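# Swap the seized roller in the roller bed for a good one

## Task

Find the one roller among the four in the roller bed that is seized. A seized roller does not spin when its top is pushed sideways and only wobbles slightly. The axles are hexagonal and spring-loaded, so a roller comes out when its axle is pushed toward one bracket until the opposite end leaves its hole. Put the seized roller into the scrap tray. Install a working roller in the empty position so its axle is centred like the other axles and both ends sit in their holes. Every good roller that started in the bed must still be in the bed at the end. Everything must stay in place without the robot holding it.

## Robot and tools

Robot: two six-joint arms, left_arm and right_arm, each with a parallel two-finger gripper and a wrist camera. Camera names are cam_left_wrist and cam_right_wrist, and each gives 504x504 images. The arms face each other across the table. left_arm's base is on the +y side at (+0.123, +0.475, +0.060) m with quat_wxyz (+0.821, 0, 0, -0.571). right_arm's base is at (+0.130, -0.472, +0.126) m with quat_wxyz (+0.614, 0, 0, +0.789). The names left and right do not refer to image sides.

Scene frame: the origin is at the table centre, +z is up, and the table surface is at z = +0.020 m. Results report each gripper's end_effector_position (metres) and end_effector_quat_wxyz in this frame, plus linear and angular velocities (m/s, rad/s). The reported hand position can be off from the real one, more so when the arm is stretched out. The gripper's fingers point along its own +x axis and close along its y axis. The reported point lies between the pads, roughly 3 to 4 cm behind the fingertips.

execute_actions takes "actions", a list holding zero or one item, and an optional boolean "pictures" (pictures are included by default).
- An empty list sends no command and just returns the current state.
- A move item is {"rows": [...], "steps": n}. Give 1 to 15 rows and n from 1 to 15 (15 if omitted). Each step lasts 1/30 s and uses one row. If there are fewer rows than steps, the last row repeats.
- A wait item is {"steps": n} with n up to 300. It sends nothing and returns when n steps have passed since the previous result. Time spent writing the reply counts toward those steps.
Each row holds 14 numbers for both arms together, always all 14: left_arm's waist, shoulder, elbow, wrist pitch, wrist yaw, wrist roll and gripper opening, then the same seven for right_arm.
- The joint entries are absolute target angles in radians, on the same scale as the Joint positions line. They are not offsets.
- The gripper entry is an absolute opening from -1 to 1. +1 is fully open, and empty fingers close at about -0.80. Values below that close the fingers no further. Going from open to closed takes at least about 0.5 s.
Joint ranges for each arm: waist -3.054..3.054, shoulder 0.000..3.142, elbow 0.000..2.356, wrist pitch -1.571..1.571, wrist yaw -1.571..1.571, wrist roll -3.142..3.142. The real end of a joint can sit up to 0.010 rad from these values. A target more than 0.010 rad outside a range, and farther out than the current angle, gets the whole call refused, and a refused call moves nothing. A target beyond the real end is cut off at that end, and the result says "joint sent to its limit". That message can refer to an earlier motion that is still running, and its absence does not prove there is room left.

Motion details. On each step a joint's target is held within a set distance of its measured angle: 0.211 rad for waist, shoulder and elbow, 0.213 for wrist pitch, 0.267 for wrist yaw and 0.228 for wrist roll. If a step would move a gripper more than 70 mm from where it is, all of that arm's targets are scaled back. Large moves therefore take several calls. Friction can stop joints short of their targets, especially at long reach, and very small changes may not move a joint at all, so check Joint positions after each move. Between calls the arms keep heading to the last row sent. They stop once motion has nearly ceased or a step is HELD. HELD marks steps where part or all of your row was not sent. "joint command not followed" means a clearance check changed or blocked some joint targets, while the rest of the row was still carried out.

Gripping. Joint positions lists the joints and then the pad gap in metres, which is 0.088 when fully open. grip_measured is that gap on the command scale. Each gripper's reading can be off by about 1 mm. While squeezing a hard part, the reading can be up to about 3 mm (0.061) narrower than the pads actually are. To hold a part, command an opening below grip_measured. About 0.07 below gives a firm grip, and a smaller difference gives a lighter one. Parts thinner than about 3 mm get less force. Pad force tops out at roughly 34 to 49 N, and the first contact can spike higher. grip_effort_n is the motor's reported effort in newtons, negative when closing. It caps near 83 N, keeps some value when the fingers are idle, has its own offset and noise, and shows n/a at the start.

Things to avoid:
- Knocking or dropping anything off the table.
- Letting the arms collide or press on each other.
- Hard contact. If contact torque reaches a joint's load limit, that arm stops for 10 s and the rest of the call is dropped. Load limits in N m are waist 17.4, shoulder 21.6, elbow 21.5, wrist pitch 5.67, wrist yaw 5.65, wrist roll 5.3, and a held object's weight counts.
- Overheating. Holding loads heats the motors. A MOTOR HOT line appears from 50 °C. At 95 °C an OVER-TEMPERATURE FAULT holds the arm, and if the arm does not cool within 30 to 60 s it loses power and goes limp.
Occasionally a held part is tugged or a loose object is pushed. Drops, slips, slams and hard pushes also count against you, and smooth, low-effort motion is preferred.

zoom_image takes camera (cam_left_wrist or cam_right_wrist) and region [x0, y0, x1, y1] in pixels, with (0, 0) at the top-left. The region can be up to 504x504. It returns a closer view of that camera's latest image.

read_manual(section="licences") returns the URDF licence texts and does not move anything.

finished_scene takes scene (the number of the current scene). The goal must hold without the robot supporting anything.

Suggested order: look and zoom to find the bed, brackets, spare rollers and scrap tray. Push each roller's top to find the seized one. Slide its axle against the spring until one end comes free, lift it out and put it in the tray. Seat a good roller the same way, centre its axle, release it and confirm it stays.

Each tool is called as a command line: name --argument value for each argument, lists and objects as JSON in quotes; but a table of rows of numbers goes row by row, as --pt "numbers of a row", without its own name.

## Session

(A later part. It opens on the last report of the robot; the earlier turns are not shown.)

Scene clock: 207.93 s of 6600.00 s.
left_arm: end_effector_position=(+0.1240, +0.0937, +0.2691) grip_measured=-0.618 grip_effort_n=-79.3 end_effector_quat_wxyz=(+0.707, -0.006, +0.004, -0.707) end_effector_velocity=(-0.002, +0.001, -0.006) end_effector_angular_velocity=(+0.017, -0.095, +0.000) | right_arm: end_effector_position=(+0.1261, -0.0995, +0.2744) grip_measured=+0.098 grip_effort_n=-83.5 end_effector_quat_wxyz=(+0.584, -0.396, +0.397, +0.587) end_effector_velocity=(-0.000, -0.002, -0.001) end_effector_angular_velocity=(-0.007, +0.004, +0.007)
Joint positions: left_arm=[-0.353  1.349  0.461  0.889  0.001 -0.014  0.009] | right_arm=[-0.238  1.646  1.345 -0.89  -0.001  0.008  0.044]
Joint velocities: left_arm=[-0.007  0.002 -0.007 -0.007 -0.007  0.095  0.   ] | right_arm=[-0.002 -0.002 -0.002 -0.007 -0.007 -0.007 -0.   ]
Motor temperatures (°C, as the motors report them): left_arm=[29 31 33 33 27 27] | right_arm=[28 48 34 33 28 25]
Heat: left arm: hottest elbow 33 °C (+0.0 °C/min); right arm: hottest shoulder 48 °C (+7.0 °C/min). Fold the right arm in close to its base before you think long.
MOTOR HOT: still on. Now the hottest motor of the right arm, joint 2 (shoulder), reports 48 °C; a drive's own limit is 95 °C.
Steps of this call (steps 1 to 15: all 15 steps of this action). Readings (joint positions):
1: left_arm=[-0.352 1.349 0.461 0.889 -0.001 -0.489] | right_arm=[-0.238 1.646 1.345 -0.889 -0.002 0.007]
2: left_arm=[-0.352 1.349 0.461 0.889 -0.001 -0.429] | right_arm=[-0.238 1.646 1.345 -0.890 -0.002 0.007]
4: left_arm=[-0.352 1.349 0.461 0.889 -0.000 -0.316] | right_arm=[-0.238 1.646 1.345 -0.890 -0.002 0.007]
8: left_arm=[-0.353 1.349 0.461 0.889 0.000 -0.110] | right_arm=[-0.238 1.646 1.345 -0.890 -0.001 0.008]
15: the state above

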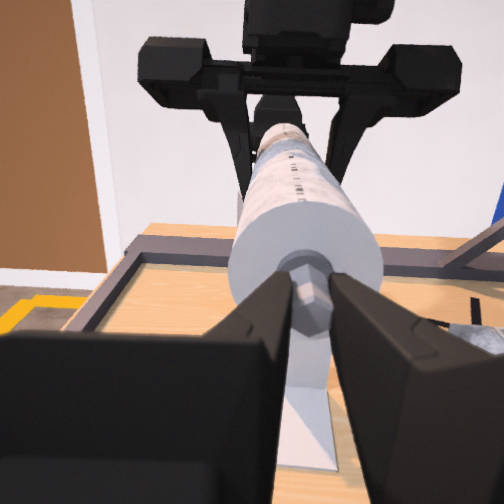

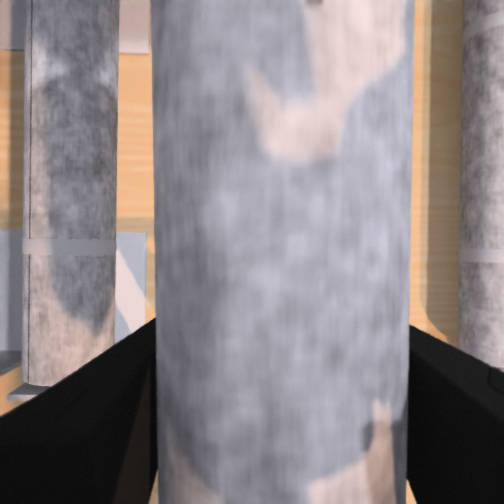

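execute_actions --actions '[{"rows":[[-0.353,1.358,0.468,0.89,0,0,0,-0.24,1.62,1.36,-0.88,0,0.01,-0.03]],"steps":6}]' --pictures false

execute_actions --actions '[{"rows":[[-0.4,0.9,0.25,0.6,0,0,1,-0.24,1.62,1.36,-0.88,0,0.01,-0.03]],"steps":10}]' --pictures false

execute_actions --actions '[{"rows":[[-0.5,0.6,0.4,-0.3,0,0,1,-0.23,1.66,1.38,-0.885,0,0.02,-0.03],[-0.5,0.6,0.4,-0.3,0,0,1,-0.22,1.69,1.4,-0.885,0,0.03,-0.03],[-0.5,0.6,0.4,-0.3,0,0,1,-0.21,1.72,1.42,-0.885,0,0.04,-0.03],[-0.5,0.6,0.4,-0.3,0,0,1,-0.2,1.76,1.445,-0.885,0,0.05,-0.03],[-0.5,0.6,0.4,-0.3,0,0,1,-0.19,1.8,1.47,-0.885,0,0.06,-0.03],[-0.5,0.6,0.4,-0.3,0,0,1,-0.18,1.84,1.495,-0.885,0,0.07,-0.03],[-0.5,0.6,0.4,-0.3,0,0,1,-0.175,1.88,1.52,-0.885,0,0.075,-0.03]]}]' --pictures false

execute_actions --actions '[{"rows":[[-0.5,0.6,0.4,-0.3,0,0,1,-0.175,1.92,1.545,-0.885,0,0.075,-0.03],[-0.5,0.6,0.4,-0.3,0,0,1,-0.175,1.96,1.57,-0.885,0,0.075,-0.03],[-0.5,0.6,0.4,-0.3,0,0,1,-0.175,2,1.595,-0.885,0,0.075,-0.03],[-0.5,0.6,0.4,-0.3,0,0,1,-0.175,2.04,1.62,-0.885,0,0.075,-0.03],[-0.5,0.6,0.4,-0.3,0,0,1,-0.175,2.08,1.645,-0.885,0,0.075,-0.03],[-0.5,0.6,0.4,-0.3,0,0,1,-0.175,2.11,1.665,-0.885,0,0.075,-0.03],[-0.5,0.6,0.4,-0.3,0,0,1,-0.175,2.145,1.685,-0.885,0,0.075,-0.03]]}]' --pictures false

execute_actions --actions '[{"steps":10}]'

Scene clock: 218.03 s of 6600.00 s.
left_arm: end_effector_position=(+0.1240, +0.0936, +0.2693) grip_measured=-0.111 grip_effort_n=15.1 end_effector_quat_wxyz=(+0.707, -0.002, +0.000, -0.707) end_effector_velocity=(+0.000, +0.001, -0.002) end_effector_angular_velocity=(+0.007, +0.007, +0.005) | right_arm: end_effector_position=(+0.1262, -0.0995, +0.2744) grip_measured=+0.098 grip_effort_n=-83.5 end_effector_quat_wxyz=(+0.584, -0.396, +0.397, +0.587) end_effector_velocity=(-0.002, -0.002, -0.001) end_effector_angular_velocity=(-0.008, +0.018, +0.013)
Joint positions: left_arm=[-0.353  1.349  0.462  0.889  0.001 -0.003  0.034] | right_arm=[-0.238  1.646  1.345 -0.89  -0.     0.008  0.044]
Joint velocities: left_arm=[-0.002 -0.002 -0.002 -0.007 -0.007 -0.007  0.053] | right_arm=[-0.002 -0.002 -0.002 -0.007 -0.022 -0.007  0.   ]
Motor temperatures (°C, as the motors report them): left_arm=[29 31 33 33 27 27] | right_arm=[28 46 34 33 28 25]
Heat: left arm: hottest elbow 33 °C (+0.0 °C/min); right arm: hottest shoulder 46 °C (-1.0 °C/min).
MOTOR HOT: cleared. Now the hottest motor of the right arm, joint 2 (shoulder), reports 46 °C.
Steps of this call (steps 1 to 30: the robot went on to your last target; steps 31 to 90: nothing new was sent; then 6.90 s passed at rest; steps 91 to 96: all 6 steps of this action). Readings (joint positions):
91: left_arm=[-0.353 1.349 0.461 0.889 0.001 -0.003] | right_arm=[-0.238 1.646 1.345 -0.890 -0.000 0.008]
92: left_arm=[-0.353 1.349 0.462 0.889 0.001 -0.003] | right_arm=[-0.238 1.646 1.345 -0.890 -0.000 0.008]
94: left_arm=[-0.353 1.349 0.462 0.889 0.001 -0.003] | right_arm=[-0.238 1.646 1.345 -0.890 -0.000 0.008]
96: the state above

Scene clock: 218.37 s of 6600.00 s.
left_arm: end_effector_position=(+0.1107, +0.1639, +0.2600) grip_measured=+0.916 grip_effort_n=10.9 end_effector_quat_wxyz=(+0.692, +0.016, +0.018, -0.721) end_effector_velocity=(-0.006, +0.062, +0.155) end_effector_angular_velocity=(-0.499, +0.044, -0.038) | right_arm: end_effector_position=(+0.1262, -0.0995, +0.2744) grip_measured=+0.098 grip_effort_n=-83.5 end_effector_quat_wxyz=(+0.584, -0.396, +0.397, +0.587) end_effector_velocity=(-0.000, +0.002, +0.002) end_effector_angular_velocity=(+0.012, +0.004, +0.007)
Joint positions: left_arm=[-0.396  0.942  0.267  0.628 -0.001 -0.003  0.084] | right_arm=[-0.238  1.646  1.345 -0.89  -0.     0.008  0.044]
Joint velocities: left_arm=[-0.017 -0.623  0.002 -0.125  0.022 -0.022  0.049] | right_arm=[-0.002 -0.002  0.002  0.007 -0.007 -0.007 -0.   ]
Motor temperatures (°C, as the motors report them): left_arm=[29 31 33 33 27 27] | right_arm=[28 46 35 33 28 25]
Heat: left arm: hottest elbow 33 °C (+0.0 °C/min); right arm: hottest shoulder 46 °C (-1.0 °C/min).
Steps of this call (steps 1 to 10: all 10 steps of this action). Readings (joint positions):
1: left_arm=[-0.355 1.334 0.448 0.872 -0.001 -0.003] | right_arm=[-0.238 1.646 1.345 -0.890 -0.000 0.008]
2: left_arm=[-0.363 1.292 0.417 0.821 -0.001 -0.003] | right_arm=[-0.238 1.646 1.345 -0.890 -0.000 0.008]
4: left_arm=[-0.382 1.184 0.335 0.716 -0.001 -0.003] | right_arm=[-0.238 1.646 1.345 -0.890 -0.000 0.008]
8: left_arm=[-0.394 1.001 0.267 0.632 -0.001 -0.003] | right_arm=[-0.238 1.646 1.345 -0.890 -0.000 0.008]
10: the state above

Scene clock: 218.87 s of 6600.00 s.
left_arm: end_effector_position=(+0.0864, +0.2167, +0.2514) grip_measured=+0.991 grip_effort_n=16.0 end_effector_quat_wxyz=(+0.646, +0.126, +0.111, -0.745) end_effector_velocity=(+0.015, +0.112, -0.303) end_effector_angular_velocity=(+1.463, -0.205, +0.002) | right_arm: end_effector_position=(+0.0993, -0.0693, +0.2165) grip_measured=+0.098 grip_effort_n=-83.5 end_effector_quat_wxyz=(+0.549, -0.434, +0.441, +0.561) end_effector_velocity=(+0.000, +0.021, +0.018) end_effector_angular_velocity=(+0.070, +0.018, -0.027)
Joint positions: left_arm=[-0.497  0.607  0.405 -0.136  0.    -0.003  0.088] | right_arm=[-0.173  1.902  1.461 -0.894 -0.002  0.071  0.044]
Joint velocities: left_arm=[-0.007 -0.042 -0.002 -1.516 -0.007 -0.007  0.   ] | right_arm=[-0.007  0.012  0.076  0.007 -0.007  0.022 -0.   ]
Motor temperatures (°C, as the motors report them): left_arm=[29 31 33 33 27 27] | right_arm=[28 46 35 33 28 25]
Heat: left arm: hottest elbow 33 °C (+0.0 °C/min); right arm: hottest shoulder 46 °C (-1.0 °C/min).
Steps of this call (steps 1 to 15: all 15 steps of this action). Readings (joint positions):
1: left_arm=[-0.402 0.914 0.277 0.598 -0.005 -0.003] | right_arm=[-0.238 1.649 1.345 -0.890 -0.000 0.009]
2: left_arm=[-0.424 0.876 0.296 0.526 -0.006 -0.003] | right_arm=[-0.238 1.656 1.346 -0.890 -0.000 0.013]
4: left_arm=[-0.464 0.782 0.336 0.430 0.000 -0.003] | right_arm=[-0.231 1.687 1.362 -0.894 0.001 0.026]
8: left_arm=[-0.490 0.629 0.401 0.237 0.000 -0.003] | right_arm=[-0.199 1.817 1.435 -0.891 0.001 0.056]
15: the state above

Scene clock: 219.37 s of 6600.00 s.
left_arm: end_effector_position=(+0.0882, +0.2310, +0.2198) grip_measured=+0.992 grip_effort_n=16.0 end_effector_quat_wxyz=(+0.635, +0.184, +0.161, -0.733) end_effector_velocity=(-0.001, -0.002, +0.004) end_effector_angular_velocity=(-0.023, -0.007, -0.004) | right_arm: end_effector_position=(+0.0966, -0.0334, +0.1550) grip_measured=+0.098 grip_effort_n=-83.5 end_effector_quat_wxyz=(+0.528, -0.463, +0.468, +0.536) end_effector_velocity=(+0.001, +0.010, -0.004) end_effector_angular_velocity=(+0.037, -0.005, +0.004)
Joint positions: left_arm=[-0.498  0.603  0.404 -0.296  0.    -0.003  0.088] | right_arm=[-0.173  2.175  1.632 -0.894 -0.002  0.072  0.044]
Joint velocities: left_arm=[-0.007 -0.002 -0.002  0.022 -0.007  0.007 -0.   ] | right_arm=[-0.002  0.012 -0.002  0.051  0.007 -0.007 -0.   ]
Motor temperatures (°C, as the motors report them): left_arm=[29 31 33 33 27 27] | right_arm=[28 46 35 33 28 25]
Heat: left arm: hottest elbow 33 °C (+0.0 °C/min); right arm: hottest shoulder 46 °C (-2.0 °C/min).
Steps of this call (steps 1 to 15: all 15 steps of this action). Readings (joint positions):
1: left_arm=[-0.497 0.606 0.405 -0.185 0.000 -0.003] | right_arm=[-0.173 1.906 1.467 -0.896 -0.002 0.071]
2: left_arm=[-0.497 0.606 0.405 -0.219 0.000 -0.003] | right_arm=[-0.173 1.915 1.479 -0.898 -0.002 0.071]
4: left_arm=[-0.497 0.606 0.404 -0.256 0.000 -0.003] | right_arm=[-0.173 1.955 1.522 -0.894 -0.002 0.072]
8: left_arm=[-0.498 0.603 0.404 -0.287 0.000 -0.003] | right_arm=[-0.173 2.082 1.617 -0.883 -0.002 0.072]
15: the state above

Scene clock: 219.70 s of 6600.00 s.
left_arm: end_effector_position=(+0.0882, +0.2311, +0.2196) grip_measured=+0.992 grip_effort_n=16.0 end_effector_quat_wxyz=(+0.635, +0.185, +0.162, -0.733) end_effector_velocity=(+0.001, +0.002, -0.003) end_effector_angular_velocity=(+0.017, +0.000, +0.007) | right_arm: end_effector_position=(+0.0960, -0.0266, +0.1601) grip_measured=+0.098 grip_effort_n=-83.5 end_effector_quat_wxyz=(+0.534, -0.456, +0.461, +0.542) end_effector_velocity=(+0.002, -0.001, -0.001) end_effector_angular_velocity=(-0.007, -0.007, -0.011)
Joint positions: left_arm=[-0.498  0.603  0.404 -0.297  0.    -0.003  0.088] | right_arm=[-0.173  2.175  1.65  -0.886 -0.002  0.072  0.044]
Joint velocities: left_arm=[-0.002 -0.002  0.002 -0.022 -0.007 -0.007 -0.   ] | right_arm=[-0.002  0.002  0.002 -0.007  0.007  0.007 -0.   ]
Motor temperatures (°C, as the motors report them): left_arm=[29 31 33 33 27 27] | right_arm=[28 47 35 33 28 25]
Heat: left arm: hottest elbow 33 °C (+0.0 °C/min); right arm: hottest shoulder 47 °C (-1.0 °C/min).
Steps of this call (steps 1 to 10: the robot went on to your last target). Readings (joint positions):
1: left_arm=[-0.498 0.603 0.404 -0.296 0.000 -0.003] | right_arm=[-0.173 2.175 1.633 -0.893 -0.002 0.072]
2: left_arm=[-0.498 0.603 0.404 -0.296 0.000 -0.003] | right_arm=[-0.173 2.175 1.636 -0.893 -0.002 0.072]
4: left_arm=[-0.498 0.603 0.404 -0.297 0.000 -0.003] | right_arm=[-0.173 2.175 1.644 -0.888 -0.002 0.072]
8: left_arm=[-0.498 0.603 0.404 -0.297 0.000 -0.003] | right_arm=[-0.173 2.175 1.650 -0.886 -0.002 0.072]
10: the state above

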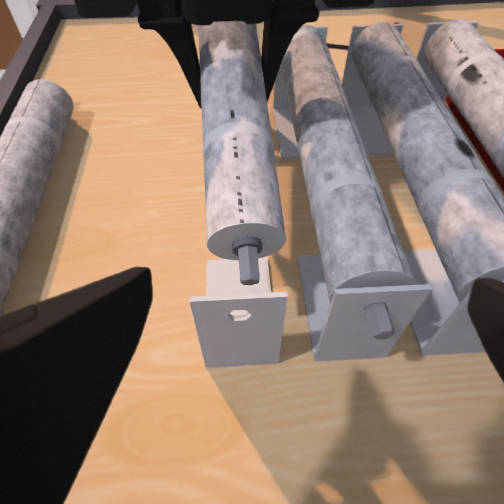

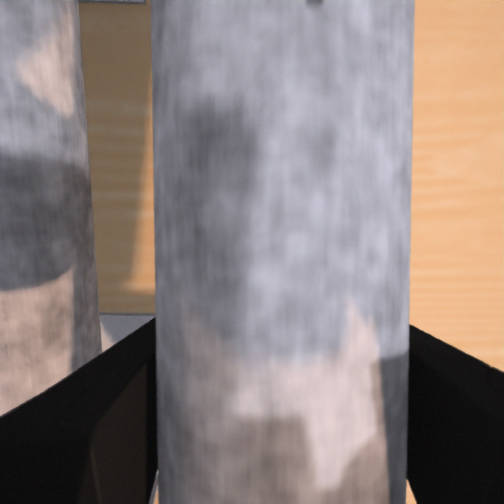

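zoom_image --camera "cam_left_wrist" --region '[180,220,420,380]'

Region (180, 220, 420, 380) of cam_left_wrist's 504x504 image, scaled by 2.100, with more detail than that image has.

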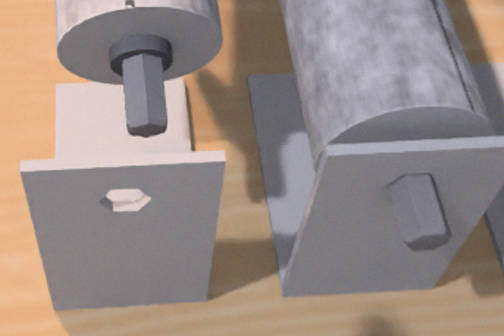

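execute_actions --actions '[{"rows":[[-0.4,0.7,0.25,0.3,0,0,0,-0.18,2.08,1.66,-0.885,0,0.07,-0.03],[-0.4,0.7,0.25,0.3,0,0,0,-0.18,2.04,1.64,-0.885,0,0.07,-0.03],[-0.4,0.7,0.25,0.3,0,0,0,-0.19,2,1.61,-0.885,0,0.06,-0.03],[-0.4,0.7,0.25,0.3,0,0,0,-0.19,1.96,1.59,-0.885,0,0.06,-0.03],[-0.4,0.7,0.25,0.3,0,0,0,-0.2,1.92,1.56,-0.885,0,0.05,-0.03],[-0.4,0.7,0.25,0.3,0,0,0,-0.2,1.88,1.53,-0.885,0,0.05,-0.03],[-0.4,0.7,0.25,0.3,0,0,0,-0.21,1.84,1.5,-0.885,0,0.04,-0.03],[-0.4,0.7,0.25,0.3,0,0,0,-0.21,1.8,1.48,-0.885,0,0.04,-0.03],[-0.4,0.7,0.25,0.3,0,0,0,-0.22,1.76,1.45,-0.885,0,0.03,-0.03],[-0.4,0.7,0.25,0.3,0,0,0,-0.22,1.72,1.42,-0.885,0,0.03,-0.03],[-0.4,0.7,0.25,0.3,0,0,0,-0.23,1.68,1.4,-0.885,0,0.02,-0.03],[-0.4,0.7,0.25,0.3,0,0,0,-0.23,1.65,1.38,-0.885,0,0.02,-0.03],[-0.4,0.7,0.25,0.3,0,0,0,-0.24,1.62,1.36,-0.88,0,0.005,-0.03]]}]' --pictures false

execute_actions --actions '[{"rows":[[-0.351,1.248,0.39,0.856,0,0,0,-0.24,1.62,1.36,-0.88,0,0.005,-0.03]]}]' --pictures false

execute_actions --actions '[{"rows":[[-0.351,1.358,0.468,0.89,0,0,0,-0.24,1.62,1.36,-0.88,0,0.005,-0.03]],"steps":12}]' --pictures false

execute_actions --actions '[{"rows":[[-0.351,1.358,0.468,0.89,0,0,-0.63,-0.24,1.62,1.36,-0.88,0,0.005,-0.03]],"steps":12}]'

Scene clock: 230.80 s of 6600.00 s.
left_arm: end_effector_position=(+0.1097, +0.1950, +0.2498) grip_measured=+0.011 grip_effort_n=-12.8 end_effector_quat_wxyz=(+0.688, +0.056, +0.055, -0.722) end_effector_velocity=(-0.001, -0.008, +0.051) end_effector_angular_velocity=(-0.231, +0.034, -0.001) | right_arm: end_effector_position=(+0.1232, -0.0881, +0.2714) grip_measured=+0.098 grip_effort_n=-83.5 end_effector_quat_wxyz=(+0.582, -0.397, +0.401, +0.585) end_effector_velocity=(+0.051, -0.123, +0.121) end_effector_angular_velocity=(+0.238, -0.043, -0.025)
Joint positions: left_arm=[-0.403  0.696  0.261  0.278  0.    -0.002  0.04 ] | right_arm=[-0.231  1.696  1.391 -0.893 -0.001  0.019  0.044]
Joint velocities: left_arm=[ 0.002 -0.002  0.002  0.227  0.007 -0.022 -0.005] | right_arm=[-0.125 -0.676 -0.359 -0.081  0.007 -0.11  -0.   ]
Motor temperatures (°C, as the motors report them): left_arm=[29 30 34 33 27 27] | right_arm=[28 49 36 32 28 25]
Heat: left arm: hottest elbow 34 °C (+2.0 °C/min); right arm: hottest shoulder 49 °C (+0.0 °C/min).
Steps of this call (steps 1 to 30: the robot went on to your last target; steps 31 to 90: nothing new was sent; then 7.60 s passed at rest; steps 91 to 105: all 15 steps of this action). Readings (joint positions):
91: left_arm=[-0.491 0.610 0.391 -0.271 0.004 -0.003] | right_arm=[-0.174 2.171 1.650 -0.887 -0.002 0.072]
92: left_arm=[-0.468 0.624 0.364 -0.198 0.004 -0.002] | right_arm=[-0.174 2.163 1.648 -0.887 -0.002 0.072]
94: left_arm=[-0.432 0.663 0.312 -0.107 0.000 -0.002] | right_arm=[-0.176 2.126 1.624 -0.886 -0.002 0.070]
98: left_arm=[-0.409 0.695 0.262 0.098 0.000 -0.002] | right_arm=[-0.191 1.975 1.539 -0.889 -0.002 0.053]
105: the state above

Scene clock: 231.30 s of 6600.00 s.
left_arm: end_effector_position=(+0.1235, +0.1177, +0.2679) grip_measured=+0.002 grip_effort_n=-13.3 end_effector_quat_wxyz=(+0.707, +0.001, +0.002, -0.707) end_effector_velocity=(-0.000, -0.007, +0.016) end_effector_angular_velocity=(-0.105, +0.022, -0.005) | right_arm: end_effector_position=(+0.1261, -0.0986, +0.2714) grip_measured=+0.098 grip_effort_n=-83.5 end_effector_quat_wxyz=(+0.582, -0.399, +0.399, +0.585) end_effector_velocity=(-0.000, -0.002, -0.001) end_effector_angular_velocity=(-0.007, -0.001, +0.021)
Joint positions: left_arm=[-0.354  1.229  0.386  0.838  0.002 -0.002  0.039] | right_arm=[-0.238  1.657  1.348 -0.891  0.     0.008  0.044]
Joint velocities: left_arm=[ 0.002  0.066  0.002  0.168  0.007 -0.022 -0.   ] | right_arm=[-0.002 -0.002 -0.002 -0.007 -0.007 -0.022  0.   ]
Motor temperatures (°C, as the motors report them): left_arm=[29 30 34 34 27 27] | right_arm=[28 49 36 32 28 25]
Heat: left arm: hottest elbow 34 °C (+2.0 °C/min); right arm: hottest shoulder 49 °C (+0.0 °C/min).
Steps of this call (steps 1 to 15: all 15 steps of this action). Readings (joint positions):
1: left_arm=[-0.400 0.712 0.268 0.303 0.002 -0.002] | right_arm=[-0.235 1.677 1.381 -0.894 -0.000 0.016]
2: left_arm=[-0.388 0.760 0.287 0.360 0.003 -0.002] | right_arm=[-0.237 1.666 1.374 -0.893 0.000 0.014]
4: left_arm=[-0.368 0.871 0.341 0.474 0.002 -0.002] | right_arm=[-0.238 1.658 1.365 -0.891 0.000 0.011]
8: left_arm=[-0.357 1.067 0.384 0.691 0.002 -0.002] | right_arm=[-0.238 1.658 1.350 -0.891 0.000 0.008]
15: the state above

Scene clock: 231.70 s of 6600.00 s.
left_arm: end_effector_position=(+0.1237, +0.0941, +0.2694) grip_measured=+0.002 grip_effort_n=-13.3 end_effector_quat_wxyz=(+0.707, -0.002, -0.000, -0.707) end_effector_velocity=(+0.002, -0.005, +0.001) end_effector_angular_velocity=(+0.002, -0.007, +0.010) | right_arm: end_effector_position=(+0.1261, -0.0986, +0.2714) grip_measured=+0.098 grip_effort_n=-83.5 end_effector_quat_wxyz=(+0.582, -0.399, +0.399, +0.585) end_effector_velocity=(-0.000, -0.002, -0.002) end_effector_angular_velocity=(-0.012, -0.001, +0.021)
Joint positions: left_arm=[-0.353  1.347  0.461  0.888  0.002 -0.002  0.039] | right_arm=[-0.238  1.657  1.348 -0.891  0.     0.008  0.044]
Joint velocities: left_arm=[ 0.002  0.017  0.022 -0.007 -0.007  0.007  0.   ] | right_arm=[-0.002  0.002 -0.002 -0.007 -0.007 -0.022 -0.   ]
Motor temperatures (°C, as the motors report them): left_arm=[29 30 34 34 27 27] | right_arm=[28 49 36 32 28 25]
Heat: left arm: hottest elbow 34 °C (+2.0 °C/min); right arm: hottest shoulder 49 °C (+0.0 °C/min).
Steps of this call (steps 1 to 12: all 12 steps of this action). Readings (joint positions):
1: left_arm=[-0.354 1.240 0.392 0.848 0.002 -0.002] | right_arm=[-0.238 1.657 1.348 -0.891 0.000 0.008]
2: left_arm=[-0.354 1.265 0.407 0.862 0.002 -0.002] | right_arm=[-0.238 1.657 1.348 -0.891 0.000 0.008]
4: left_arm=[-0.354 1.313 0.441 0.874 0.002 -0.002] | right_arm=[-0.238 1.657 1.348 -0.891 0.000 0.008]
8: left_arm=[-0.353 1.341 0.456 0.885 0.002 -0.002] | right_arm=[-0.238 1.657 1.348 -0.891 0.000 0.008]
12: the state above

Scene clock: 232.10 s of 6600.00 s.
left_arm: end_effector_position=(+0.1237, +0.0937, +0.2691) grip_measured=-0.608 grip_effort_n=-57.0 end_effector_quat_wxyz=(+0.707, -0.001, +0.000, -0.707) end_effector_velocity=(+0.005, +0.001, -0.002) end_effector_angular_velocity=(+0.007, +0.007, +0.034) | right_arm: end_effector_position=(+0.1261, -0.0986, +0.2714) grip_measured=+0.098 grip_effort_n=-83.5 end_effector_quat_wxyz=(+0.582, -0.399, +0.399, +0.585) end_effector_velocity=(+0.002, -0.005, +0.000) end_effector_angular_velocity=(-0.017, +0.004, +0.002)
Joint positions: left_arm=[-0.353  1.349  0.461  0.889  0.001 -0.002  0.009] | right_arm=[-0.238  1.657  1.348 -0.891 -0.     0.007  0.044]
Joint velocities: left_arm=[-0.002 -0.002 -0.002 -0.007 -0.037 -0.007 -0.006] | right_arm=[-0.007 -0.007 -0.002 -0.022 -0.007 -0.007 -0.   ]
Motor temperatures (°C, as the motors report them): left_arm=[29 30 34 34 27 27] | right_arm=[28 49 36 32 28 25]
Heat: left arm: hottest elbow 34 °C (+2.0 °C/min); right arm: hottest shoulder 49 °C (+0.0 °C/min).
Steps of this call (steps 1 to 12: all 12 steps of this action). Readings (joint positions):
1: left_arm=[-0.353 1.347 0.461 0.889 0.002 -0.002] | right_arm=[-0.238 1.657 1.348 -0.891 0.000 0.008]
2: left_arm=[-0.353 1.347 0.461 0.889 0.002 -0.002] | right_arm=[-0.238 1.657 1.348 -0.891 0.000 0.008]
4: left_arm=[-0.353 1.348 0.461 0.889 0.002 -0.002] | right_arm=[-0.238 1.657 1.348 -0.891 0.000 0.008]
8: left_arm=[-0.353 1.349 0.461 0.889 0.001 -0.002] | right_arm=[-0.238 1.657 1.348 -0.891 -0.000 0.008]
12: the state above

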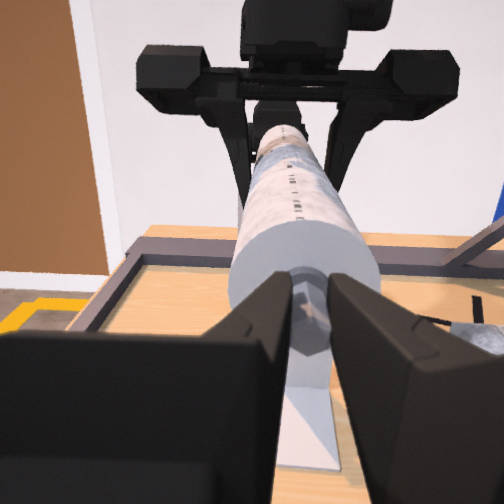

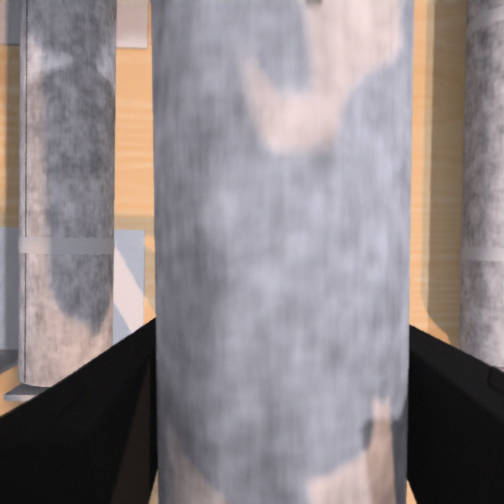

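execute_actions --actions '[{"rows":[[-0.351,1.358,0.468,0.89,0,0.535,-0.63,-0.24,1.62,1.36,-0.88,0,0.005,-0.03]]}]' --pictures false

execute_actions --actions '[{"rows":[[-0.351,1.358,0.468,0.89,0,0.525,0,-0.24,1.62,1.36,-0.88,0,0.005,-0.03]],"steps":6}]' --pictures false

execute_actions --actions '[{"rows":[[-0.4,0.9,0.25,0.6,0,0,1,-0.24,1.62,1.36,-0.88,0,0.01,-0.03]],"steps":10}]'

execute_actions --actions '[{"rows":[[-0.5,0.6,0.4,-0.3,0,0,1,-0.23,1.66,1.38,-0.885,0,0.02,-0.03],[-0.5,0.6,0.4,-0.3,0,0,1,-0.22,1.69,1.4,-0.885,0,0.03,-0.03],[-0.5,0.6,0.4,-0.3,0,0,1,-0.21,1.72,1.42,-0.885,0,0.04,-0.03],[-0.5,0.6,0.4,-0.3,0,0,1,-0.2,1.76,1.445,-0.885,0,0.05,-0.03],[-0.5,0.6,0.4,-0.3,0,0,1,-0.19,1.8,1.47,-0.885,0,0.06,-0.03],[-0.5,0.6,0.4,-0.3,0,0,1,-0.185,1.84,1.495,-0.885,0,0.07,-0.03],[-0.5,0.6,0.4,-0.3,0,0,1,-0.182,1.88,1.52,-0.885,0,0.075,-0.03],[-0.5,0.6,0.4,-0.3,0,0,1,-0.182,1.92,1.545,-0.885,0,0.075,-0.03],[-0.5,0.6,0.4,-0.3,0,0,1,-0.182,1.96,1.57,-0.885,0,0.075,-0.03],[-0.5,0.6,0.4,-0.3,0,0,1,-0.182,2,1.595,-0.885,0,0.075,-0.03],[-0.5,0.6,0.4,-0.3,0,0,1,-0.182,2.03,1.62,-0.885,0,0.075,-0.03],[-0.5,0.6,0.4,-0.3,0,0,1,-0.182,2.06,1.645,-0.885,0,0.075,-0.03]]}]' --pictures false

execute_actions --actions '[{"rows":[[-0.5,0.6,0.4,-0.3,0,0,1,-0.182,2.09,1.66,-0.88,0,0.075,-0.03],[-0.5,0.6,0.4,-0.3,0,0,1,-0.182,2.11,1.67,-0.88,0,0.075,-0.03],[-0.5,0.6,0.4,-0.3,0,0,1,-0.182,2.13,1.685,-0.87,0,0.075,-0.03],[-0.5,0.6,0.4,-0.3,0,0,1,-0.182,2.15,1.685,-0.87,0,0.075,-0.03],[-0.5,0.6,0.4,-0.3,0,0,1,-0.182,2.165,1.685,-0.865,0,0.075,-0.03]]}]'

Scene clock: 244.93 s of 6600.00 s.
left_arm: end_effector_position=(+0.1235, +0.0937, +0.2691) grip_measured=-0.619 grip_effort_n=-72.8 end_effector_quat_wxyz=(+0.683, +0.181, -0.182, -0.684) end_effector_velocity=(+0.000, +0.001, +0.000) end_effector_angular_velocity=(+0.002, -0.110, +0.005) | right_arm: end_effector_position=(+0.1283, -0.0986, +0.2714) grip_measured=+0.098 grip_effort_n=-83.5 end_effector_quat_wxyz=(+0.584, -0.399, +0.399, +0.583) end_effector_velocity=(+0.002, -0.003, -0.004) end_effector_angular_velocity=(-0.017, -0.010, +0.002)
Joint positions: left_arm=[-0.353  1.349  0.461  0.889  0.003  0.519  0.009] | right_arm=[-0.243  1.657  1.348 -0.891  0.003  0.007  0.044]
Joint velocities: left_arm=[-0.002 -0.007 -0.002 -0.007 -0.007  0.11  -0.   ] | right_arm=[-0.002  0.002 -0.007 -0.007  0.007 -0.007 -0.   ]
Motor temperatures (°C, as the motors report them): left_arm=[29 31 34 34 27 27] | right_arm=[28 49 36 33 28 25]
Heat: left arm: hottest elbow 34 °C (+2.0 °C/min); right arm: hottest shoulder 49 °C (+3.0 °C/min).
Steps of this call (steps 1 to 15: the robot went on to your last target; steps 16 to 90: nothing new was sent; then 9.33 s passed at rest; steps 91 to 105: all 15 steps of this action). Readings (joint positions):
91: left_arm=[-0.353 1.349 0.461 0.889 0.001 0.028] | right_arm=[-0.238 1.657 1.348 -0.891 -0.000 0.007]
92: left_arm=[-0.353 1.349 0.461 0.889 0.002 0.089] | right_arm=[-0.238 1.657 1.348 -0.891 0.000 0.007]
94: left_arm=[-0.353 1.349 0.461 0.889 0.002 0.200] | right_arm=[-0.240 1.657 1.348 -0.891 0.001 0.007]
98: left_arm=[-0.353 1.349 0.461 0.889 0.002 0.414] | right_arm=[-0.242 1.657 1.348 -0.891 0.003 0.007]
105: the state above

Scene clock: 245.13 s of 6600.00 s.
left_arm: end_effector_position=(+0.1237, +0.0936, +0.2693) grip_measured=-0.115 grip_effort_n=14.7 end_effector_quat_wxyz=(+0.683, +0.181, -0.183, -0.683) end_effector_velocity=(-0.002, +0.001, +0.000) end_effector_angular_velocity=(+0.002, -0.007, -0.010) | right_arm: end_effector_position=(+0.1279, -0.0986, +0.2714) grip_measured=+0.098 grip_effort_n=-83.5 end_effector_quat_wxyz=(+0.583, -0.399, +0.400, +0.584) end_effector_velocity=(+0.002, +0.001, +0.001) end_effector_angular_velocity=(+0.007, -0.009, +0.002)
Joint positions: left_arm=[-0.353  1.349  0.462  0.89   0.003  0.522  0.033] | right_arm=[-0.242  1.657  1.348 -0.891  0.001  0.006  0.044]
Joint velocities: left_arm=[-0.002 -0.007 -0.002 -0.007  0.007  0.007  0.057] | right_arm=[-0.002 -0.002 -0.002  0.007  0.007 -0.007 -0.   ]
Motor temperatures (°C, as the motors report them): left_arm=[29 31 34 34 27 27] | right_arm=[28 49 36 33 28 25]
Heat: left arm: hottest elbow 34 °C (+2.0 °C/min); right arm: hottest shoulder 49 °C (+3.0 °C/min).
Steps of this call (steps 1 to 6: all 6 steps of this action). Readings (joint positions):
1: left_arm=[-0.353 1.349 0.461 0.889 0.003 0.521] | right_arm=[-0.243 1.657 1.348 -0.891 0.003 0.007]
2: left_arm=[-0.353 1.349 0.462 0.889 0.003 0.522] | right_arm=[-0.242 1.657 1.348 -0.891 0.003 0.007]
4: left_arm=[-0.353 1.349 0.462 0.890 0.003 0.522] | right_arm=[-0.242 1.657 1.348 -0.891 0.001 0.006]
6: the state above

Scene clock: 245.47 s of 6600.00 s.
left_arm: end_effector_position=(+0.1106, +0.1639, +0.2601) grip_measured=+0.916 grip_effort_n=10.9 end_effector_quat_wxyz=(+0.691, +0.039, -0.006, -0.721) end_effector_velocity=(-0.001, +0.062, +0.156) end_effector_angular_velocity=(-0.487, +0.583, +0.027) | right_arm: end_effector_position=(+0.1279, -0.0986, +0.2714) grip_measured=+0.098 grip_effort_n=-83.5 end_effector_quat_wxyz=(+0.583, -0.399, +0.400, +0.584) end_effector_velocity=(-0.002, -0.003, -0.002) end_effector_angular_velocity=(-0.012, +0.018, +0.012)
Joint positions: left_arm=[-0.396  0.942  0.267  0.627 -0.     0.063  0.084] | right_arm=[-0.242  1.657  1.348 -0.891  0.001  0.007  0.044]
Joint velocities: left_arm=[-0.022 -0.623 -0.002 -0.11  -0.022 -0.564  0.05 ] | right_arm=[-0.002 -0.002 -0.007 -0.007 -0.022 -0.007 -0.   ]
Motor temperatures (°C, as the motors report them): left_arm=[29 31 34 34 27 27] | right_arm=[28 49 36 33 28 25]
Heat: left arm: hottest elbow 34 °C (+2.0 °C/min); right arm: hottest shoulder 49 °C (+3.0 °C/min).
Steps of this call (steps 1 to 10: all 10 steps of this action). Readings (joint positions):
1: left_arm=[-0.356 1.333 0.448 0.871 0.000 0.494] | right_arm=[-0.242 1.657 1.348 -0.891 0.001 0.006]
2: left_arm=[-0.364 1.290 0.416 0.819 -0.001 0.440] | right_arm=[-0.242 1.657 1.348 -0.891 0.001 0.006]
4: left_arm=[-0.382 1.182 0.334 0.713 -0.001 0.330] | right_arm=[-0.242 1.657 1.348 -0.891 0.001 0.006]
8: left_arm=[-0.394 1.001 0.267 0.632 -0.000 0.119] | right_arm=[-0.242 1.657 1.348 -0.891 0.001 0.006]
10: the state above

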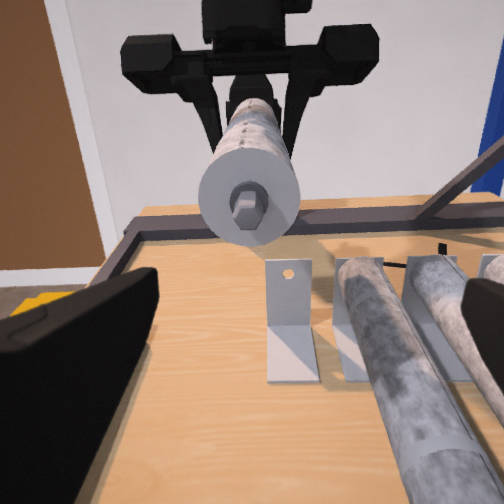

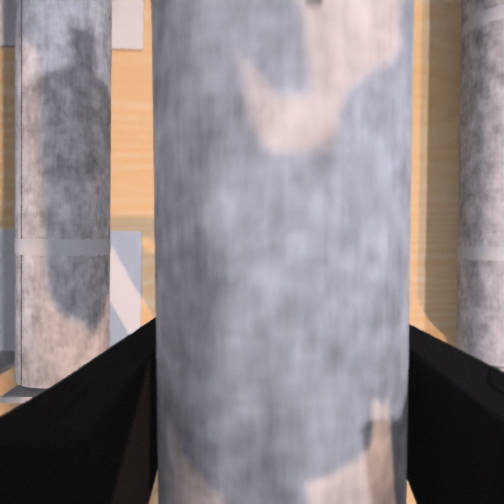

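Scene clock: 245.97 s of 6600.00 s.
left_arm: end_effector_position=(+0.0864, +0.2168, +0.2507) grip_measured=+0.991 grip_effort_n=16.0 end_effector_quat_wxyz=(+0.645, +0.129, +0.110, -0.745) end_effector_velocity=(+0.018, +0.115, -0.305) end_effector_angular_velocity=(+1.472, -0.211, +0.016) | right_arm: end_effector_position=(+0.1007, -0.0409, +0.1889) grip_measured=+0.098 grip_effort_n=-83.5 end_effector_quat_wxyz=(+0.545, -0.442, +0.451, +0.551) end_effector_velocity=(-0.004, +0.033, -0.137) end_effector_angular_velocity=(-0.291, +0.000, +0.009)
Joint positions: left_arm=[-0.497  0.607  0.406 -0.14   0.     0.004  0.088] | right_arm=[-0.181  2.055  1.574 -0.885 -0.001  0.071  0.044]
Joint velocities: left_arm=[-0.007 -0.046 -0.002 -1.531 -0.022 -0.007 -0.   ] | right_arm=[-0.002  0.476  0.208 -0.022 -0.022 -0.007 -0.   ]
Motor temperatures (°C, as the motors report them): left_arm=[29 31 34 34 27 27] | right_arm=[28 48 36 33 28 25]
Heat: left arm: hottest elbow 34 °C (+2.0 °C/min); right arm: hottest shoulder 48 °C (+2.0 °C/min).
Steps of this call (steps 1 to 15: all 15 steps of this action). Readings (joint positions):
1: left_arm=[-0.403 0.912 0.278 0.592 -0.005 0.047] | right_arm=[-0.242 1.658 1.348 -0.891 0.001 0.008]
2: left_arm=[-0.425 0.874 0.297 0.523 -0.005 0.036] | right_arm=[-0.241 1.663 1.348 -0.891 0.001 0.012]
4: left_arm=[-0.465 0.778 0.338 0.426 0.000 0.021] | right_arm=[-0.233 1.690 1.362 -0.895 0.002 0.026]
8: left_arm=[-0.490 0.629 0.402 0.235 0.000 0.008] | right_arm=[-0.200 1.821 1.439 -0.892 0.001 0.056]
15: the state above

Scene clock: 246.47 s of 6600.00 s.
left_arm: end_effector_position=(+0.0883, +0.2310, +0.2195) grip_measured=+0.992 grip_effort_n=15.6 end_effector_quat_wxyz=(+0.634, +0.186, +0.159, -0.733) end_effector_velocity=(-0.001, +0.003, -0.005) end_effector_angular_velocity=(+0.023, +0.007, -0.005) | right_arm: end_effector_position=(+0.0997, -0.0255, +0.1534) grip_measured=+0.098 grip_effort_n=-83.5 end_effector_quat_wxyz=(+0.535, -0.455, +0.464, +0.539) end_effector_velocity=(-0.002, +0.001, +0.001) end_effector_angular_velocity=(+0.007, +0.004, +0.025)
Joint positions: left_arm=[-0.497  0.603  0.404 -0.296  0.     0.004  0.088] | right_arm=[-0.181  2.189  1.645 -0.87  -0.001  0.072  0.044]
Joint velocities: left_arm=[-0.002 -0.002 -0.002 -0.022  0.007 -0.007 -0.   ] | right_arm=[ 0.002 -0.002 -0.002  0.007 -0.007 -0.022 -0.   ]
Motor temperatures (°C, as the motors report them): left_arm=[29 31 34 34 27 27] | right_arm=[28 49 36 33 28 25]
Heat: left arm: hottest elbow 34 °C (+2.0 °C/min); right arm: hottest shoulder 49 °C (+3.0 °C/min).
Steps of this call (steps 1 to 15: all 15 steps of this action). Readings (joint positions):
1: left_arm=[-0.497 0.606 0.406 -0.187 0.000 0.004] | right_arm=[-0.181 2.071 1.580 -0.887 -0.001 0.071]
2: left_arm=[-0.497 0.606 0.405 -0.222 0.000 0.004] | right_arm=[-0.181 2.086 1.589 -0.891 -0.001 0.071]
4: left_arm=[-0.497 0.606 0.404 -0.258 0.000 0.004] | right_arm=[-0.181 2.115 1.612 -0.888 -0.001 0.072]
8: left_arm=[-0.497 0.603 0.404 -0.287 0.000 0.004] | right_arm=[-0.181 2.166 1.644 -0.867 -0.001 0.072]
15: the state above

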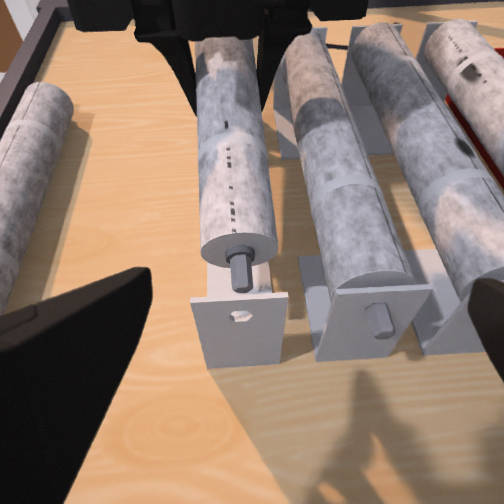

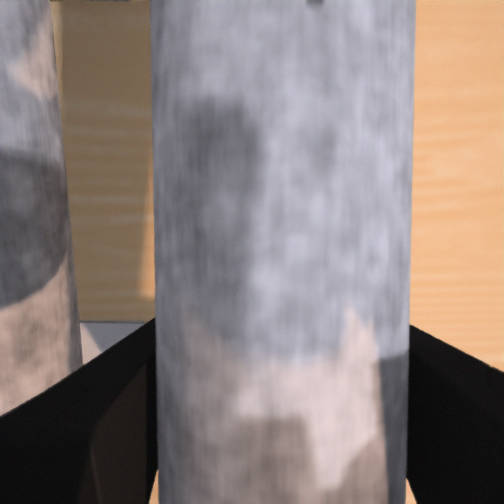

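execute_actions --actions '[{"rows":[[-0.425,1.1,0.85,-0.8,0,-0.07,0.5,-0.182,2.165,1.685,-0.865,0,0.075,-0.03]],"steps":12}]' --pictures false

execute_actions --actions '[{"rows":[[-0.425,1.298,0.822,-0.624,0,-0.07,0.5,-0.182,2.165,1.685,-0.865,0,0.075,-0.03]]}]'

Scene clock: 250.77 s of 6600.00 s.
left_arm: end_effector_position=(+0.1039, +0.2156, +0.2078) grip_measured=+0.514 grip_effort_n=-13.3 end_effector_quat_wxyz=(+0.605, +0.337, +0.352, -0.630) end_effector_velocity=(+0.005, +0.014, -0.063) end_effector_angular_velocity=(+0.450, -0.036, +0.022) | right_arm: end_effector_position=(+0.0996, -0.0246, +0.1542) grip_measured=+0.098 grip_effort_n=-83.5 end_effector_quat_wxyz=(+0.536, -0.454, +0.463, +0.540) end_effector_velocity=(+0.003, -0.005, -0.002) end_effector_angular_velocity=(-0.026, -0.013, +0.018)
Joint positions: left_arm=[-0.429  1.069  0.823 -0.77   0.001 -0.065  0.064] | right_arm=[-0.181  2.189  1.647 -0.87  -0.001  0.072  0.044]
Joint velocities: left_arm=[ 0.012  0.3    0.105 -0.256 -0.007 -0.007 -0.006] | right_arm=[-0.002  0.002 -0.002 -0.022  0.007 -0.022  0.   ]
Motor temperatures (°C, as the motors report them): left_arm=[29 31 34 34 27 27] | right_arm=[28 49 36 33 28 25]
Heat: left arm: hottest elbow 34 °C (+2.0 °C/min); right arm: hottest shoulder 49 °C (+1.0 °C/min).
Steps of this call (steps 1 to 15: the robot went on to your last target; steps 16 to 90: nothing new was sent; then 0.90 s passed at rest; steps 91 to 102: all 12 steps of this action). Readings (joint positions):
91: left_arm=[-0.493 0.620 0.424 -0.330 0.003 -0.006] | right_arm=[-0.181 2.189 1.647 -0.870 -0.001 0.072]
92: left_arm=[-0.476 0.666 0.471 -0.398 0.003 -0.024] | right_arm=[-0.181 2.189 1.647 -0.870 -0.001 0.072]
94: left_arm=[-0.449 0.777 0.576 -0.493 0.001 -0.045] | right_arm=[-0.181 2.189 1.647 -0.870 -0.001 0.072]
98: left_arm=[-0.433 0.975 0.769 -0.686 0.001 -0.061] | right_arm=[-0.181 2.189 1.647 -0.870 -0.001 0.072]
102: the state above

Scene clock: 251.27 s of 6600.00 s.
left_arm: end_effector_position=(+0.1018, +0.1827, +0.1674) grip_measured=+0.502 grip_effort_n=-13.3 end_effector_quat_wxyz=(+0.594, +0.360, +0.374, -0.615) end_effector_velocity=(+0.000, +0.000, -0.004) end_effector_angular_velocity=(+0.007, -0.004, +0.007) | right_arm: end_effector_position=(+0.0996, -0.0246, +0.1542) grip_measured=+0.098 grip_effort_n=-83.5 end_effector_quat_wxyz=(+0.536, -0.454, +0.463, +0.540) end_effector_velocity=(+0.003, -0.005, +0.002) end_effector_angular_velocity=(-0.017, +0.005, +0.001)
Joint positions: left_arm=[-0.428  1.288  0.824 -0.626  0.001 -0.067  0.064] | right_arm=[-0.181  2.189  1.647 -0.87  -0.001  0.072  0.044]
Joint velocities: left_arm=[-0.002  0.007 -0.007  0.007 -0.007 -0.007  0.   ] | right_arm=[-0.007 -0.007 -0.002 -0.022 -0.007 -0.007 -0.   ]
Motor temperatures (°C, as the motors report them): left_arm=[29 31 34 34 27 27] | right_arm=[28 49 36 33 28 25]
Heat: left arm: hottest elbow 34 °C (+2.0 °C/min); right arm: hottest shoulder 49 °C (+0.0 °C/min).
Steps of this call (steps 1 to 15: all 15 steps of this action). Readings (joint positions):
1: left_arm=[-0.428 1.093 0.825 -0.764 0.001 -0.066] | right_arm=[-0.181 2.189 1.647 -0.870 -0.001 0.072]
2: left_arm=[-0.428 1.129 0.827 -0.717 0.001 -0.066] | right_arm=[-0.181 2.189 1.647 -0.870 -0.001 0.072]
4: left_arm=[-0.428 1.217 0.834 -0.662 0.001 -0.066] | right_arm=[-0.181 2.189 1.647 -0.870 -0.001 0.072]
8: left_arm=[-0.428 1.283 0.824 -0.639 0.001 -0.067] | right_arm=[-0.181 2.189 1.647 -0.870 -0.001 0.072]
15: the state above

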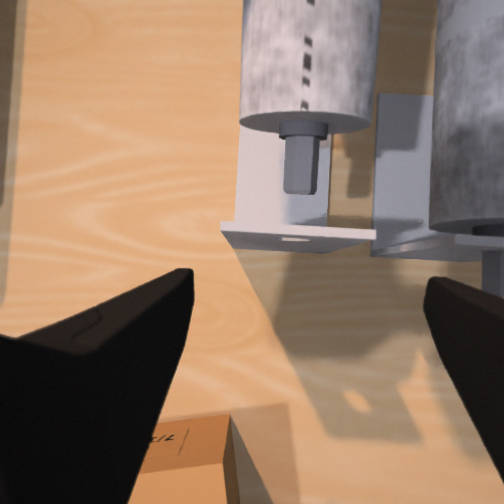

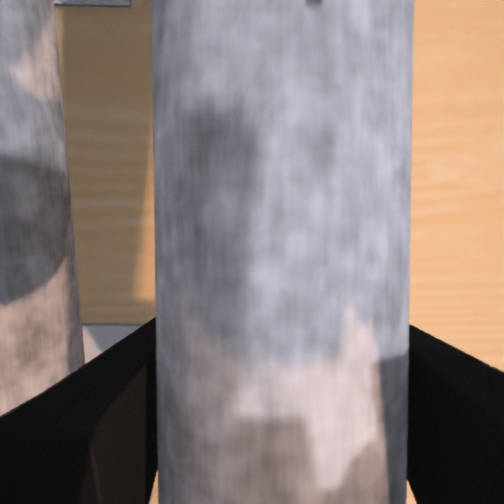

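execute_actions --actions '[{"rows":[[-0.44,1.0,0.65,-0.55,0,-0.07,0.5,-0.182,2.18,1.705,-0.87,0,0.08,-0.03],[-0.44,1.0,0.65,-0.55,0,-0.07,0.5,-0.182,2.195,1.725,-0.877,0,0.082,-0.03],[-0.44,1.0,0.65,-0.55,0,-0.07,0.5,-0.184,2.21,1.745,-0.885,0,0.082,-0.03],[-0.44,1.0,0.65,-0.55,0,-0.07,0.5,-0.186,2.224,1.765,-0.892,0,0.082,-0.03]]}]'

Scene clock: 254.83 s of 6600.00 s.
left_arm: end_effector_position=(+0.1012, +0.2101, +0.1892) grip_measured=+0.502 grip_effort_n=-12.8 end_effector_quat_wxyz=(+0.620, +0.299, +0.316, -0.653) end_effector_velocity=(+0.001, +0.005, -0.002) end_effector_angular_velocity=(+0.002, -0.001, +0.008) | right_arm: end_effector_position=(+0.0993, -0.0120, +0.1499) grip_measured=+0.098 grip_effort_n=-83.5 end_effector_quat_wxyz=(+0.537, -0.453, +0.466, +0.537) end_effector_velocity=(+0.004, +0.002, -0.000) end_effector_angular_velocity=(-0.002, -0.006, -0.016)
Joint positions: left_arm=[-0.438  1.008  0.662 -0.552  0.001 -0.067  0.064] | right_arm=[-0.182  2.245  1.723 -0.893 -0.001  0.079  0.044]
Joint velocities: left_arm=[-0.002 -0.022 -0.017 -0.007 -0.007 -0.007 -0.   ] | right_arm=[-0.007  0.007  0.012 -0.007  0.007  0.007 -0.   ]
Motor temperatures (°C, as the motors report them): left_arm=[29 31 34 34 27 27] | right_arm=[28 49 37 32 28 25]
Heat: left arm: hottest elbow 34 °C (+2.0 °C/min); right arm: hottest shoulder 49 °C (-1.0 °C/min).
Steps of this call (steps 1 to 15: the robot went on to your last target; steps 16 to 90: nothing new was sent; then 0.07 s passed at rest; steps 91 to 105: all 15 steps of this action). Readings (joint positions):
91: left_arm=[-0.428 1.273 0.809 -0.607 0.001 -0.067] | right_arm=[-0.181 2.189 1.649 -0.870 -0.001 0.073]
92: left_arm=[-0.430 1.233 0.771 -0.581 0.001 -0.067] | right_arm=[-0.181 2.194 1.655 -0.874 -0.001 0.074]
94: left_arm=[-0.434 1.128 0.708 -0.584 0.001 -0.067] | right_arm=[-0.181 2.210 1.678 -0.880 -0.001 0.077]
98: left_arm=[-0.437 1.025 0.677 -0.554 0.001 -0.067] | right_arm=[-0.182 2.238 1.716 -0.885 -0.001 0.078]
105: the state above

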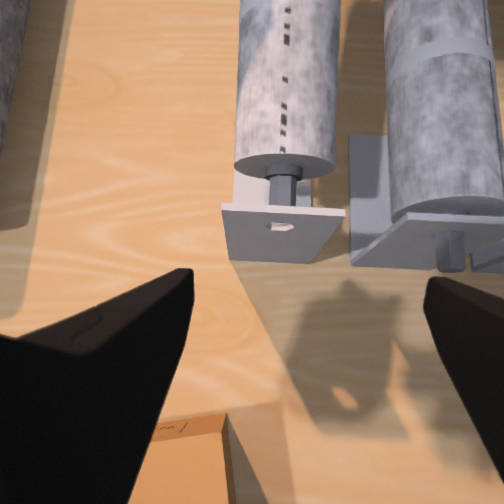

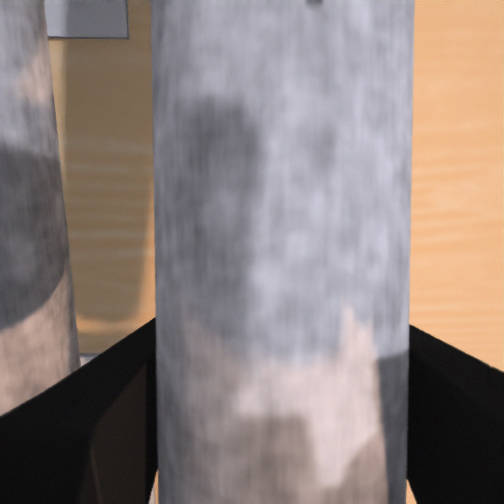

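execute_actions --actions '[{"rows":[[-0.5,0.6,0.4,-0.3,0,0,0.5,-0.187,2.236,1.785,-0.9,0,0.08,-0.03],[-0.5,0.6,0.4,-0.3,0,0,0.5,-0.187,2.25,1.805,-0.905,0,0.08,-0.03],[-0.5,0.6,0.4,-0.3,0,0,0.5,-0.187,2.262,1.825,-0.912,0,0.08,-0.03]]}]'

zoom_image --camera "cam_left_wrist" --region '[180,240,320,380]'

Scene clock: 258.47 s of 6600.00 s.
left_arm: end_effector_position=(+0.0885, +0.2305, +0.2214) grip_measured=+0.502 grip_effort_n=-12.8 end_effector_quat_wxyz=(+0.635, +0.185, +0.163, -0.732) end_effector_velocity=(-0.002, +0.006, -0.015) end_effector_angular_velocity=(+0.017, -0.005, -0.017) | right_arm: end_effector_position=(+0.0993, -0.0091, +0.1449) grip_measured=+0.098 grip_effort_n=-83.5 end_effector_quat_wxyz=(+0.532, -0.461, +0.472, +0.531) end_effector_velocity=(-0.000, +0.002, +0.002) end_effector_angular_velocity=(+0.002, +0.008, -0.009)
Joint positions: left_arm=[-0.497  0.608  0.414 -0.304 -0.001 -0.004  0.064] | right_arm=[-0.183  2.283  1.771 -0.928 -0.001  0.079  0.044]
Joint velocities: left_arm=[-0.007 -0.027 -0.051  0.007  0.007  0.007  0.   ] | right_arm=[-0.002  0.002  0.012 -0.007 -0.007  0.007 -0.   ]
Motor temperatures (°C, as the motors report them): left_arm=[29 31 34 34 27 27] | right_arm=[28 50 37 32 28 25]
Heat: left arm: hottest elbow 34 °C (+2.0 °C/min); right arm: hottest shoulder 50 °C (+1.0 °C/min). Fold the right arm in close to its base before you think long.
MOTOR HOT: a motor of the right arm reached 50 °C. Now the hottest motor of the right arm, joint 2 (shoulder), reports 50 °C. The temperature limit of the motors' drives, at which the controller stops that arm, is 95 °C. To cool a motor, set the load down, stop pushing, or move to a pose that needs little force.
Steps of this call (steps 1 to 15: the robot went on to your last target; steps 16 to 90: nothing new was sent; then 0.13 s passed at rest; steps 91 to 105: all 15 steps of this action). Readings (joint positions):
91: left_arm=[-0.441 0.989 0.643 -0.522 -0.002 -0.062] | right_arm=[-0.182 2.246 1.727 -0.895 -0.001 0.079]
92: left_arm=[-0.455 0.946 0.594 -0.451 -0.003 -0.046] | right_arm=[-0.183 2.250 1.734 -0.901 -0.001 0.079]
94: left_arm=[-0.480 0.833 0.503 -0.391 -0.001 -0.025] | right_arm=[-0.183 2.263 1.755 -0.915 -0.001 0.079]
98: left_arm=[-0.494 0.664 0.430 -0.324 -0.001 -0.009] | right_arm=[-0.183 2.278 1.767 -0.925 -0.001 0.079]
105: the state above

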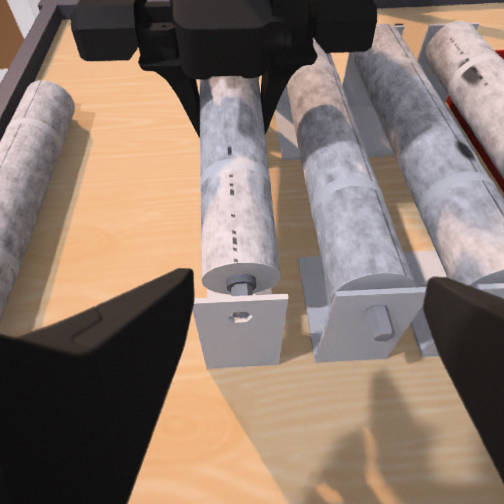

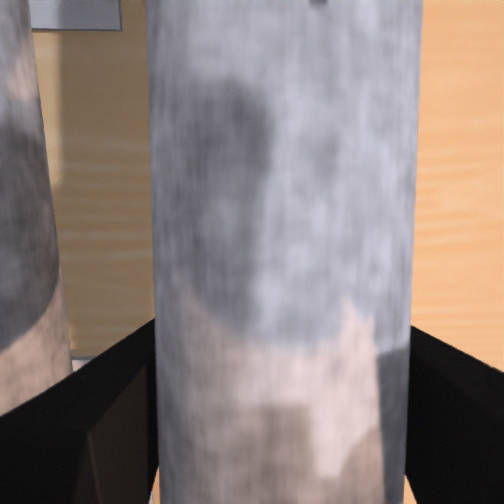

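Region (180, 240, 320, 380) of cam_left_wrist's 504x504 image, scaled by 3.600, with more detail than that image has.

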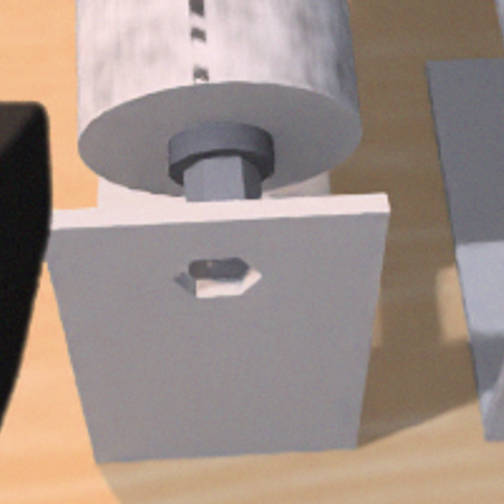

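execute_actions --actions '[{"rows":[[-0.5,0.6,0.4,-0.3,0,0,0.5,-0.189,2.25,1.835,-0.905,0,0.085,-0.03]]}]'

zoom_image --camera "cam_left_wrist" --region '[180,240,320,380]'

Scene clock: 261.83 s of 6600.00 s.
left_arm: end_effector_position=(+0.0883, +0.2307, +0.2223) grip_measured=+0.502 grip_effort_n=-12.8 end_effector_quat_wxyz=(+0.636, +0.183, +0.161, -0.733) end_effector_velocity=(+0.001, +0.001, -0.002) end_effector_angular_velocity=(+0.010, +0.015, +0.014) | right_arm: end_effector_position=(+0.0991, -0.0075, +0.1465) grip_measured=+0.098 grip_effort_n=-83.5 end_effector_quat_wxyz=(+0.533, -0.459, +0.472, +0.532) end_effector_velocity=(+0.000, -0.001, +0.002) end_effector_angular_velocity=(-0.003, +0.006, +0.006)
Joint positions: left_arm=[-0.498  0.603  0.412 -0.301 -0.001 -0.003  0.064] | right_arm=[-0.183  2.284  1.778 -0.929 -0.002  0.081  0.044]
Joint velocities: left_arm=[-0.002 -0.002 -0.002 -0.007 -0.007 -0.022 -0.   ] | right_arm=[-0.002 -0.002  0.002 -0.007 -0.007 -0.007 -0.   ]
Motor temperatures (°C, as the motors report them): left_arm=[29 31 34 34 27 27] | right_arm=[28 50 38 32 28 25]
Heat: left arm: hottest elbow 34 °C (+2.0 °C/min); right arm: hottest shoulder 50 °C (+1.0 °C/min). Fold the right arm in close to its base before you think long.
MOTOR HOT: still on. Now the hottest motor of the right arm, joint 2 (shoulder), reports 50 °C; a drive's own limit is 95 °C.
Steps of this call (steps 1 to 15: the robot went on to your last target; steps 16 to 86: nothing new was sent; steps 87 to 101: all 15 steps of this action). Readings (joint positions):
87: left_arm=[-0.497 0.603 0.412 -0.301 -0.001 -0.003] | right_arm=[-0.183 2.284 1.773 -0.929 -0.001 0.079]
88: left_arm=[-0.497 0.603 0.412 -0.301 -0.001 -0.003] | right_arm=[-0.183 2.284 1.774 -0.929 -0.001 0.079]
90: left_arm=[-0.497 0.603 0.412 -0.301 -0.001 -0.003] | right_arm=[-0.183 2.284 1.776 -0.929 -0.001 0.080]
94: left_arm=[-0.497 0.603 0.412 -0.301 -0.001 -0.003] | right_arm=[-0.183 2.284 1.778 -0.929 -0.001 0.080]
101: the state above

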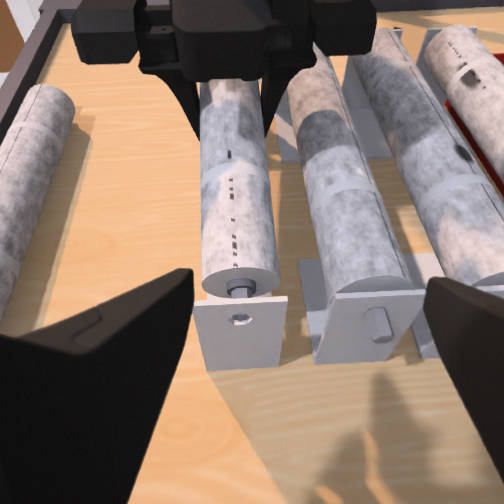

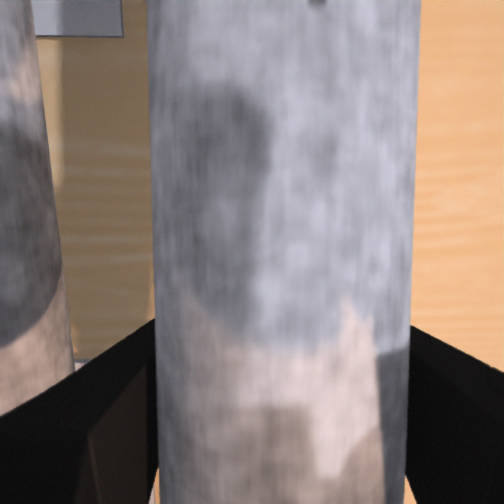

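Region (180, 240, 320, 380) of cam_left_wrist's 504x504 image, scaled by 3.600, with more detail than that image has.

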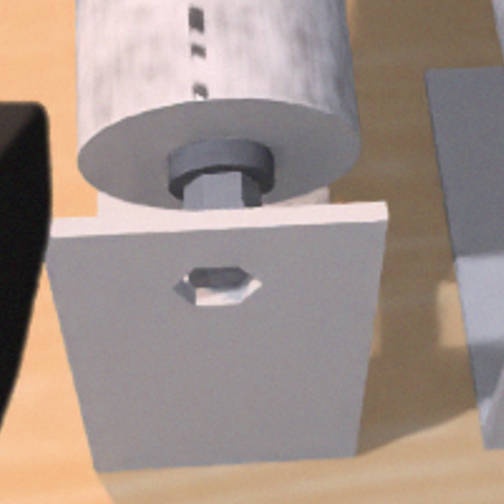

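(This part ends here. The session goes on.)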